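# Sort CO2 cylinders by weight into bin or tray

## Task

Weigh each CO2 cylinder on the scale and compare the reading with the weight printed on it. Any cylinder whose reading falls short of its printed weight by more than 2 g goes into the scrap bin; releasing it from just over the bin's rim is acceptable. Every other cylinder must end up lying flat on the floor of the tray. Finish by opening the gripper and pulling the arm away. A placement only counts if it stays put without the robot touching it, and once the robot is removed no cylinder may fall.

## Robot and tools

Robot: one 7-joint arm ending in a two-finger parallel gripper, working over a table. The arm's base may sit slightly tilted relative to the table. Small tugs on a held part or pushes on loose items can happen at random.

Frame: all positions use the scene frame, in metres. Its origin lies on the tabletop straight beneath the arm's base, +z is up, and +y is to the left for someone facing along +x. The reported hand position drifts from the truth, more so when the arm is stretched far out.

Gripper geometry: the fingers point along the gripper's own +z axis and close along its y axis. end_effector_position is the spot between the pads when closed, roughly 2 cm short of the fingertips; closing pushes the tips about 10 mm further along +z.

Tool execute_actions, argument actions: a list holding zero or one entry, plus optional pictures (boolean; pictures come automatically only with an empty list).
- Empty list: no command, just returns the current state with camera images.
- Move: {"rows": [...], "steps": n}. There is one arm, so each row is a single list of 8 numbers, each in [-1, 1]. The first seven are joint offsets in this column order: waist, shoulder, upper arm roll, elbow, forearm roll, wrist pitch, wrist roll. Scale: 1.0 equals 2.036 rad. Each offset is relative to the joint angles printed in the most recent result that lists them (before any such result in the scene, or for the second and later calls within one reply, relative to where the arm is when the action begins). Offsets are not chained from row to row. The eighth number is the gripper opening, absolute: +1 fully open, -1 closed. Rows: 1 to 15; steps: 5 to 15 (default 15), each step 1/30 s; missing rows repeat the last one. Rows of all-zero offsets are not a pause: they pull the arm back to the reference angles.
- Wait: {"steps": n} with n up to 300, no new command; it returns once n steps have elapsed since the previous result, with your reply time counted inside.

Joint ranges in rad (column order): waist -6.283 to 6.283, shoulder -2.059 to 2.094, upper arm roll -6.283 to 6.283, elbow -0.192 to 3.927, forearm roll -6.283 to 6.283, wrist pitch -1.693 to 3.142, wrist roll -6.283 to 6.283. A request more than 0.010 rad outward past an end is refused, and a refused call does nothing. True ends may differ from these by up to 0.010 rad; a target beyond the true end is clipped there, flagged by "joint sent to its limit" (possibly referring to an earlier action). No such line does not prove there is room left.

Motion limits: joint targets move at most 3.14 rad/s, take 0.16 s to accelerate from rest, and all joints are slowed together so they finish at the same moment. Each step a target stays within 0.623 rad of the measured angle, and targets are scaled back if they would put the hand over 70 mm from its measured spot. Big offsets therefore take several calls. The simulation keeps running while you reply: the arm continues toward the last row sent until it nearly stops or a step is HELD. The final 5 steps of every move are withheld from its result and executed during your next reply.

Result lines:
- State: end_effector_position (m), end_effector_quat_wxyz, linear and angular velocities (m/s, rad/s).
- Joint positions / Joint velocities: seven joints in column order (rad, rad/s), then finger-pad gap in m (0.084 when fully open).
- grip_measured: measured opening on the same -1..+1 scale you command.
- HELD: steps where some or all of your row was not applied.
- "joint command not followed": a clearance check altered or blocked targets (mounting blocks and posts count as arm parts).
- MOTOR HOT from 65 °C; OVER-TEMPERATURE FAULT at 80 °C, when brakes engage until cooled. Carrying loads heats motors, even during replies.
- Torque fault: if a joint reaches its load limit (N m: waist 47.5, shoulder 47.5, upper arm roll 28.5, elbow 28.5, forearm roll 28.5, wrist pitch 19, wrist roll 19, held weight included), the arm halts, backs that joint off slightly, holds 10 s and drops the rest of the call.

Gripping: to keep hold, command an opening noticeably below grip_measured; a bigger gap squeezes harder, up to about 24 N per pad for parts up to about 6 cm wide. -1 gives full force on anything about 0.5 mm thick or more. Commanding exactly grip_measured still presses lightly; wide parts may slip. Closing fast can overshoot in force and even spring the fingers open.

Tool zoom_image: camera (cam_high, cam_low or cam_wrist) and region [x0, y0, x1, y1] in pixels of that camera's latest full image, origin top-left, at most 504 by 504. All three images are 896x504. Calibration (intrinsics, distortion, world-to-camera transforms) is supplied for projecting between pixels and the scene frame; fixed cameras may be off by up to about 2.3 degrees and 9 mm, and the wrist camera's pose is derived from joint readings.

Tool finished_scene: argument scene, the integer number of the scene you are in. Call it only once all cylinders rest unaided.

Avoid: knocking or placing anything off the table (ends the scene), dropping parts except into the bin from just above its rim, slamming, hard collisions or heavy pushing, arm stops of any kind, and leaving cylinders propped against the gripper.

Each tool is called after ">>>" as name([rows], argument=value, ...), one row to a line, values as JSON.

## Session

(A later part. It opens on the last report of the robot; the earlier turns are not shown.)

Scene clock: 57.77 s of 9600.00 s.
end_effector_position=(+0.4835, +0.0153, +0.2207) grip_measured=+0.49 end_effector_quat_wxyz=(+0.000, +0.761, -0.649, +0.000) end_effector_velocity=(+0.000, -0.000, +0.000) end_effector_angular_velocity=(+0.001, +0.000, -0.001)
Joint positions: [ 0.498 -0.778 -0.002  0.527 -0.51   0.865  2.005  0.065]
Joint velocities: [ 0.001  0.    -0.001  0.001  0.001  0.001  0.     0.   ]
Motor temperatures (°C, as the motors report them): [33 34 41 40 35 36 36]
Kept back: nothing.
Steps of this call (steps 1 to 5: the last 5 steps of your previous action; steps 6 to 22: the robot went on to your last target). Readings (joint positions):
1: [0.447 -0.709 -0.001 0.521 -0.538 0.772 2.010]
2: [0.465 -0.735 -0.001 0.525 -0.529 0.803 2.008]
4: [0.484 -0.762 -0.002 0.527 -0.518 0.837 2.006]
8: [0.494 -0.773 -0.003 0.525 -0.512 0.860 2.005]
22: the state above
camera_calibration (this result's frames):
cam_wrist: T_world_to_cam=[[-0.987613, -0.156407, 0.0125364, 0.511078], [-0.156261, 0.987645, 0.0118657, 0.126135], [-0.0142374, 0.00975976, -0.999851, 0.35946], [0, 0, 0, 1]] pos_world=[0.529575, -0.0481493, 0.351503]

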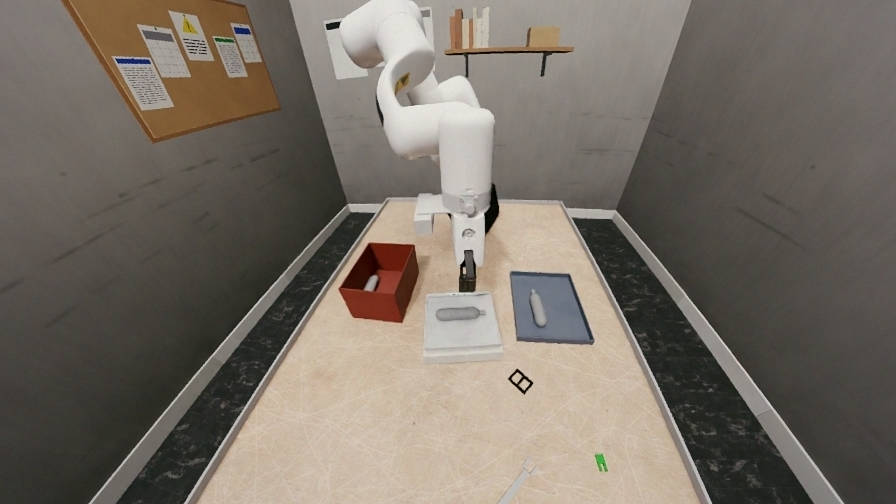

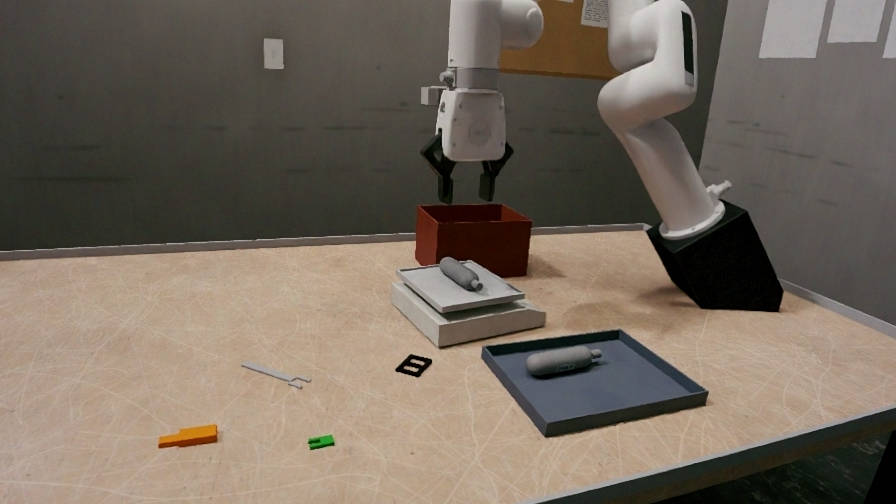

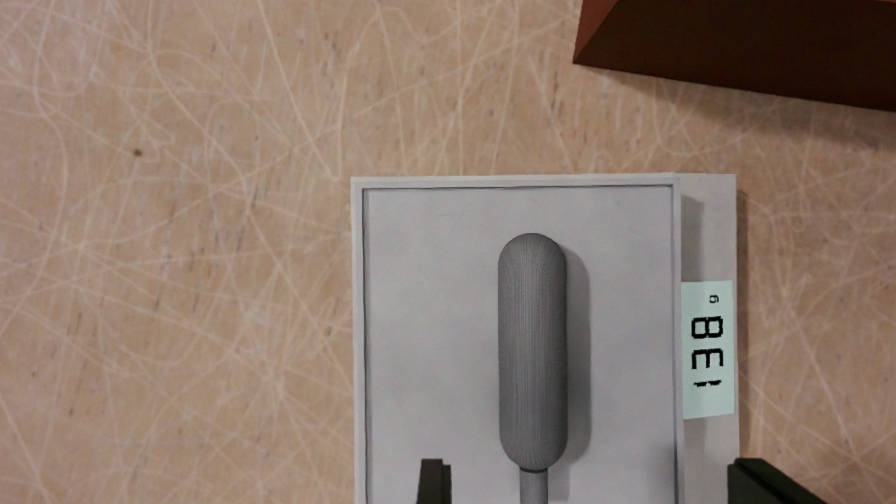

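Scrap.

>>> execute_actions([
  {"rows":[[-0.134,0.187,0,-0.022,-0.073,-0.236,0.013,0.7]],"steps":15},
])

>>> execute_actions([
  {"steps":15},
])

>>> execute_actions([
  {"rows":[[0,0,0,0,0,0,0,0.4],[0,0,0,0,0,0,0,0.2],[0,0,0,0,0,0,0,0],[0,0,0,0,0,0,0,-0.2],[0,0,0,0,0,0,0,-0.4],[0,0,0,0,0,0,0,-0.7]],"steps":13},
])

>>> execute_actions([
  {"rows":[[0.1,-0.17,0,0.012,0.073,0.2,0,-0.7]],"steps":15},
])

>>> execute_actions([
  {"steps":12},
])

>>> execute_actions([
  {"rows":[[-0.505,-0.04,0,-0.07,0.452,-0.06,0.05,-0.7]],"steps":15},
])

>>> execute_actions([
  {"steps":25},
])

>>> execute_actions([
  {"rows":[[0,0.055,0,0,0.03,-0.05,-0.03,-0.7],[0,0.055,0,0,0.03,-0.05,-0.03,-0.7],[0,0.055,0,0,0.03,-0.05,-0.03,-0.7],[0,0.055,0,0,0.03,-0.05,-0.03,-0.7],[0,0.055,0,0,0.03,-0.05,-0.03,-0.7],[0,0.055,0,0,0.03,-0.05,-0.03,-0.7],[0,0.055,0,0,0.03,-0.05,-0.03,-0.7],[0,0.055,0,0,0.03,-0.05,-0.03,-0.7],[0,0.055,0,0,0.03,-0.05,-0.03,-0.7],[0,0.055,0,0,0.03,-0.05,-0.03,0.4]],"steps":15},
])

>>> execute_actions([
  {"rows":[[0,-0.15,0,0.05,-0.05,0.18,0,0.4]],"steps":15},
])

>>> execute_actions([
  {"steps":15},
], pictures=true)

Scene clock: 58.60 s of 9600.00 s.
end_effector_position=(+0.4915, +0.0045, +0.1258) grip_measured=+0.70 end_effector_quat_wxyz=(+0.007, +0.763, -0.646, +0.003) end_effector_velocity=(-0.053, -0.058, -0.393) end_effector_angular_velocity=(+0.104, +0.123, -0.002)
Joint positions: [ 0.302 -0.505 -0.003  0.494 -0.616  0.522  2.024  0.073]
Joint velocities: [-0.804  1.132 -0.011 -0.134 -0.433 -1.388  0.077 -0.   ]
Motor temperatures (°C, as the motors report them): [33 34 41 40 35 36 36]
Steps of this call (steps 1 to 15: the robot went on to your last target; steps 16 to 25: the first 10 steps of this action). Readings (joint positions):
16: [0.498 -0.778 -0.002 0.527 -0.510 0.865 2.005]
17: [0.495 -0.775 -0.002 0.527 -0.512 0.859 2.005]
19: [0.469 -0.741 -0.001 0.525 -0.527 0.810 2.008]
23: [0.358 -0.583 -0.002 0.504 -0.586 0.619 2.018]
25: the state above

Scene clock: 59.10 s of 9600.00 s.
end_effector_position=(+0.4858, -0.0001, +0.0905) grip_measured=+0.70 end_effector_quat_wxyz=(+0.001, +0.763, -0.647, -0.006) end_effector_velocity=(-0.003, -0.001, -0.004) end_effector_angular_velocity=(-0.000, +0.007, -0.001)
Joint positions: [ 0.225 -0.399 -0.002  0.482 -0.659  0.385  2.031  0.073]
Joint velocities: [-0.004  0.007 -0.003 -0.004 -0.003 -0.006  0.     0.   ]
Motor temperatures (°C, as the motors report them): [33 34 41 40 35 36 36]
Kept back: nothing.
Steps of this call (steps 1 to 5: the last 5 steps of your previous action; steps 6 to 15: the robot went on to your last target). Readings (joint positions):
1: [0.277 -0.469 -0.003 0.490 -0.630 0.480 2.026]
2: [0.259 -0.442 -0.004 0.485 -0.640 0.448 2.028]
4: [0.239 -0.415 -0.004 0.481 -0.650 0.414 2.030]
8: [0.228 -0.403 -0.002 0.484 -0.657 0.390 2.031]
15: the state above

Scene clock: 59.37 s of 9600.00 s.
end_effector_position=(+0.4859, -0.0001, +0.0906) grip_measured=-0.33 end_effector_quat_wxyz=(+0.001, +0.763, -0.646, -0.006) end_effector_velocity=(+0.000, +0.001, -0.000) end_effector_angular_velocity=(+0.001, -0.000, +0.001)
Joint positions: [ 0.226 -0.399 -0.002  0.483 -0.659  0.385  2.031  0.03 ]
Joint velocities: [-0.     0.002  0.001  0.001  0.    -0.002 -0.     0.   ]
Motor temperatures (°C, as the motors report them): [33 34 41 40 35 36 36]
Steps of this call (steps 1 to 8: the first 8 steps of this action). Readings (joint positions):
1: [0.225 -0.399 -0.002 0.482 -0.659 0.385 2.031]
2: [0.225 -0.399 -0.002 0.482 -0.659 0.385 2.031]
4: [0.226 -0.399 -0.002 0.483 -0.659 0.385 2.031]
8: the state above

Scene clock: 59.87 s of 9600.00 s.
end_effector_position=(+0.4929, +0.0038, +0.1840) grip_measured=-0.33 end_effector_quat_wxyz=(+0.001, +0.744, -0.668, +0.009) end_effector_velocity=(-0.022, +0.016, +0.294) end_effector_angular_velocity=(+0.093, -0.072, -0.180)
Joint positions: [ 0.392 -0.684 -0.001  0.506 -0.538  0.714  2.031  0.03 ]
Joint velocities: [ 0.499 -0.883  0.007  0.077  0.355  0.956 -0.     0.   ]
Motor temperatures (°C, as the motors report them): [33 34 41 40 35 36 36]
Steps of this call (steps 1 to 5: the last 5 steps of your previous action; steps 6 to 15: the first 10 steps of this action, its rows measured from where the robot was after step 5). Readings (joint positions):
5: [0.226 -0.399 -0.002 0.483 -0.659 0.385 2.031]
6: [0.226 -0.399 -0.002 0.483 -0.658 0.385 2.031]
7: [0.228 -0.403 -0.003 0.482 -0.656 0.391 2.031]
9: [0.251 -0.439 -0.004 0.482 -0.639 0.441 2.031]
13: [0.349 -0.609 -0.001 0.499 -0.569 0.630 2.031]
15: the state above

Scene clock: 60.27 s of 9600.00 s.
end_effector_position=(+0.4852, +0.0042, +0.2010) grip_measured=-0.33 end_effector_quat_wxyz=(+0.004, +0.740, -0.672, +0.002) end_effector_velocity=(+0.002, +0.000, +0.005) end_effector_angular_velocity=(+0.002, -0.008, -0.002)
Joint positions: [ 0.428 -0.743 -0.002  0.506 -0.51   0.791  2.031  0.03 ]
Joint velocities: [ 0.005 -0.011  0.     0.004  0.002  0.008 -0.001  0.   ]
Motor temperatures (°C, as the motors report them): [33 34 41 40 35 36 36]
Kept back: nothing.
Steps of this call (steps 1 to 5: the last 5 steps of your previous action; steps 6 to 12: the robot went on to your last target). Readings (joint positions):
1: [0.405 -0.708 -0.001 0.508 -0.528 0.740 2.031]
2: [0.414 -0.722 -0.001 0.509 -0.522 0.757 2.031]
4: [0.422 -0.735 -0.002 0.507 -0.515 0.777 2.031]
8: [0.427 -0.741 -0.003 0.505 -0.511 0.789 2.031]
12: the state above

Scene clock: 60.60 s of 9600.00 s.
end_effector_position=(+0.4530, -0.0792, +0.1712) grip_measured=-0.33 end_effector_quat_wxyz=(-0.030, -0.504, +0.861, +0.054) end_effector_velocity=(-0.127, -0.373, -0.079) end_effector_angular_velocity=(+0.045, +0.295, -2.700)
Joint positions: [ 0.072 -0.783 -0.003  0.437 -0.152  0.732  2.081  0.03 ]
Joint velocities: [-1.576 -0.125  0.001 -0.219  1.565 -0.19   0.158 -0.   ]
Motor temperatures (°C, as the motors report them): [33 34 41 40 35 36 36]
Steps of this call (steps 1 to 10: the first 10 steps of this action). Readings (joint positions):
1: [0.428 -0.744 -0.002 0.506 -0.510 0.791 2.031]
2: [0.424 -0.744 -0.002 0.506 -0.504 0.790 2.032]
4: [0.378 -0.750 0.001 0.496 -0.457 0.780 2.040]
8: [0.176 -0.774 -0.003 0.453 -0.257 0.746 2.069]
10: the state above

Scene clock: 61.43 s of 9600.00 s.
end_effector_position=(+0.3802, -0.2502, +0.1723) grip_measured=-0.33 end_effector_quat_wxyz=(-0.003, +0.003, +1.000, +0.013) end_effector_velocity=(-0.003, -0.002, -0.000) end_effector_angular_velocity=(-0.002, -0.000, -0.017)
Joint positions: [-0.598 -0.825 -0.002  0.364  0.409  0.669  2.133  0.03 ]
Joint velocities: [-0.01   0.001 -0.002 -0.002  0.007 -0.001  0.002 -0.   ]
Motor temperatures (°C, as the motors report them): [33 34 41 40 35 36 36]
Kept back: nothing.
Steps of this call (steps 1 to 5: the last 5 steps of your previous action; steps 6 to 25: the robot went on to your last target). Readings (joint positions):
1: [0.019 -0.787 -0.003 0.430 -0.100 0.726 2.086]
2: [-0.033 -0.791 -0.003 0.423 -0.052 0.721 2.090]
4: [-0.135 -0.797 -0.003 0.413 0.033 0.712 2.098]
8: [-0.334 -0.809 -0.003 0.392 0.193 0.693 2.113]
25: the state above

Scene clock: 61.77 s of 9600.00 s.
end_effector_position=(+0.3741, -0.2608, +0.1466) grip_measured=-0.26 end_effector_quat_wxyz=(-0.006, +0.011, +1.000, +0.013) end_effector_velocity=(+0.014, -0.019, +0.001) end_effector_angular_velocity=(-0.046, -0.041, +0.004)
Joint positions: [-0.598 -0.717 -0.002  0.363  0.467  0.573  2.075  0.033]
Joint velocities: [-0.     0.038 -0.     0.028  0.035 -0.068 -0.037  0.216]
Motor temperatures (°C, as the motors report them): [33 34 41 40 35 36 36]
Steps of this call (steps 1 to 10: the first 10 steps of this action). Readings (joint positions):
1: [-0.598 -0.824 -0.002 0.364 0.410 0.669 2.133]
2: [-0.599 -0.820 -0.002 0.364 0.413 0.664 2.130]
4: [-0.598 -0.782 -0.002 0.367 0.435 0.626 2.107]
8: [-0.598 -0.722 -0.002 0.361 0.464 0.580 2.079]
10: the state above

Scene clock: 62.27 s of 9600.00 s.
end_effector_position=(+0.4108, -0.2356, +0.2338) grip_measured=+0.39 end_effector_quat_wxyz=(+0.023, -0.068, +0.997, +0.018) end_effector_velocity=(+0.061, +0.077, +0.259) end_effector_angular_velocity=(-0.077, -0.145, +0.414)
Joint positions: [-0.598 -0.972 -0.002  0.454  0.385  0.871  2.072  0.061]
Joint velocities: [ 0.001 -0.716  0.002  0.256 -0.219  0.777  0.001  0.   ]
Motor temperatures (°C, as the motors report them): [33 34 41 40 35 36 36]
Steps of this call (steps 1 to 5: the last 5 steps of your previous action; steps 6 to 15: the first 10 steps of this action, its rows measured from where the robot was after step 5). Readings (joint positions):
5: [-0.598 -0.714 -0.002 0.365 0.470 0.568 2.072]
6: [-0.598 -0.714 -0.002 0.365 0.470 0.568 2.072]
7: [-0.598 -0.717 -0.002 0.365 0.468 0.574 2.072]
9: [-0.598 -0.753 -0.002 0.375 0.455 0.623 2.072]
13: [-0.598 -0.907 -0.002 0.431 0.406 0.798 2.072]
15: the state above

Scene clock: 62.77 s of 9600.00 s.
end_effector_position=(+0.4103, -0.2273, +0.2482) grip_measured=+0.39 end_effector_quat_wxyz=(+0.021, -0.082, +0.996, +0.022) end_effector_velocity=(+0.001, +0.000, +0.002) end_effector_angular_velocity=(-0.004, -0.004, +0.003)
Joint positions: [-0.598 -1.019 -0.002  0.466  0.368  0.934  2.072  0.061]
Joint velocities: [-0.    -0.006  0.001  0.002 -0.001  0.001  0.     0.   ]
Motor temperatures (°C, as the motors report them): [33 34 41 40 35 36 36]
Kept back: nothing.
Steps of this call (steps 1 to 5: the last 5 steps of your previous action; steps 6 to 15: the robot went on to your last target). Readings (joint positions):
1: [-0.598 -0.991 -0.002 0.460 0.379 0.892 2.072]
2: [-0.598 -1.002 -0.002 0.463 0.376 0.906 2.072]
4: [-0.598 -1.011 -0.002 0.464 0.371 0.922 2.072]
8: [-0.598 -1.016 -0.002 0.464 0.369 0.932 2.072]
15: the state above
camera_calibration (this result's frames):
cam_wrist: T_world_to_cam=[[-0.162389, 0.985349, 0.0521312, 0.311643], [0.985496, 0.159322, 0.0584357, -0.314288], [0.0492739, 0.0608644, -0.996929, 0.373174], [0, 0, 0, 1]] pos_world=[0.341949, -0.279717, 0.374147]

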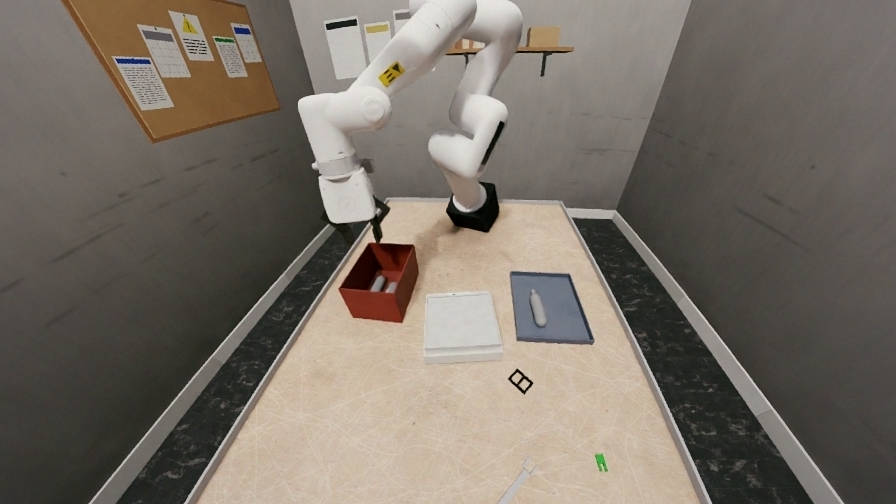

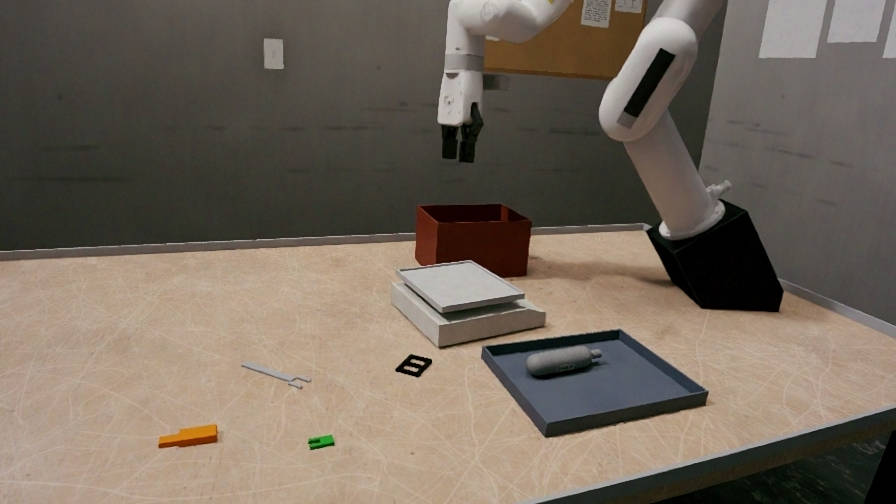

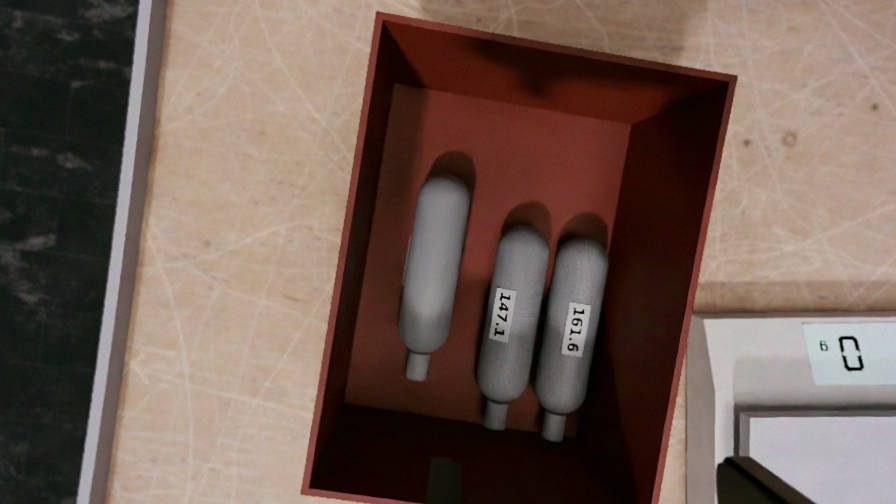

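>>> finished_scene(scene=1)

The scene is finished: the task was done.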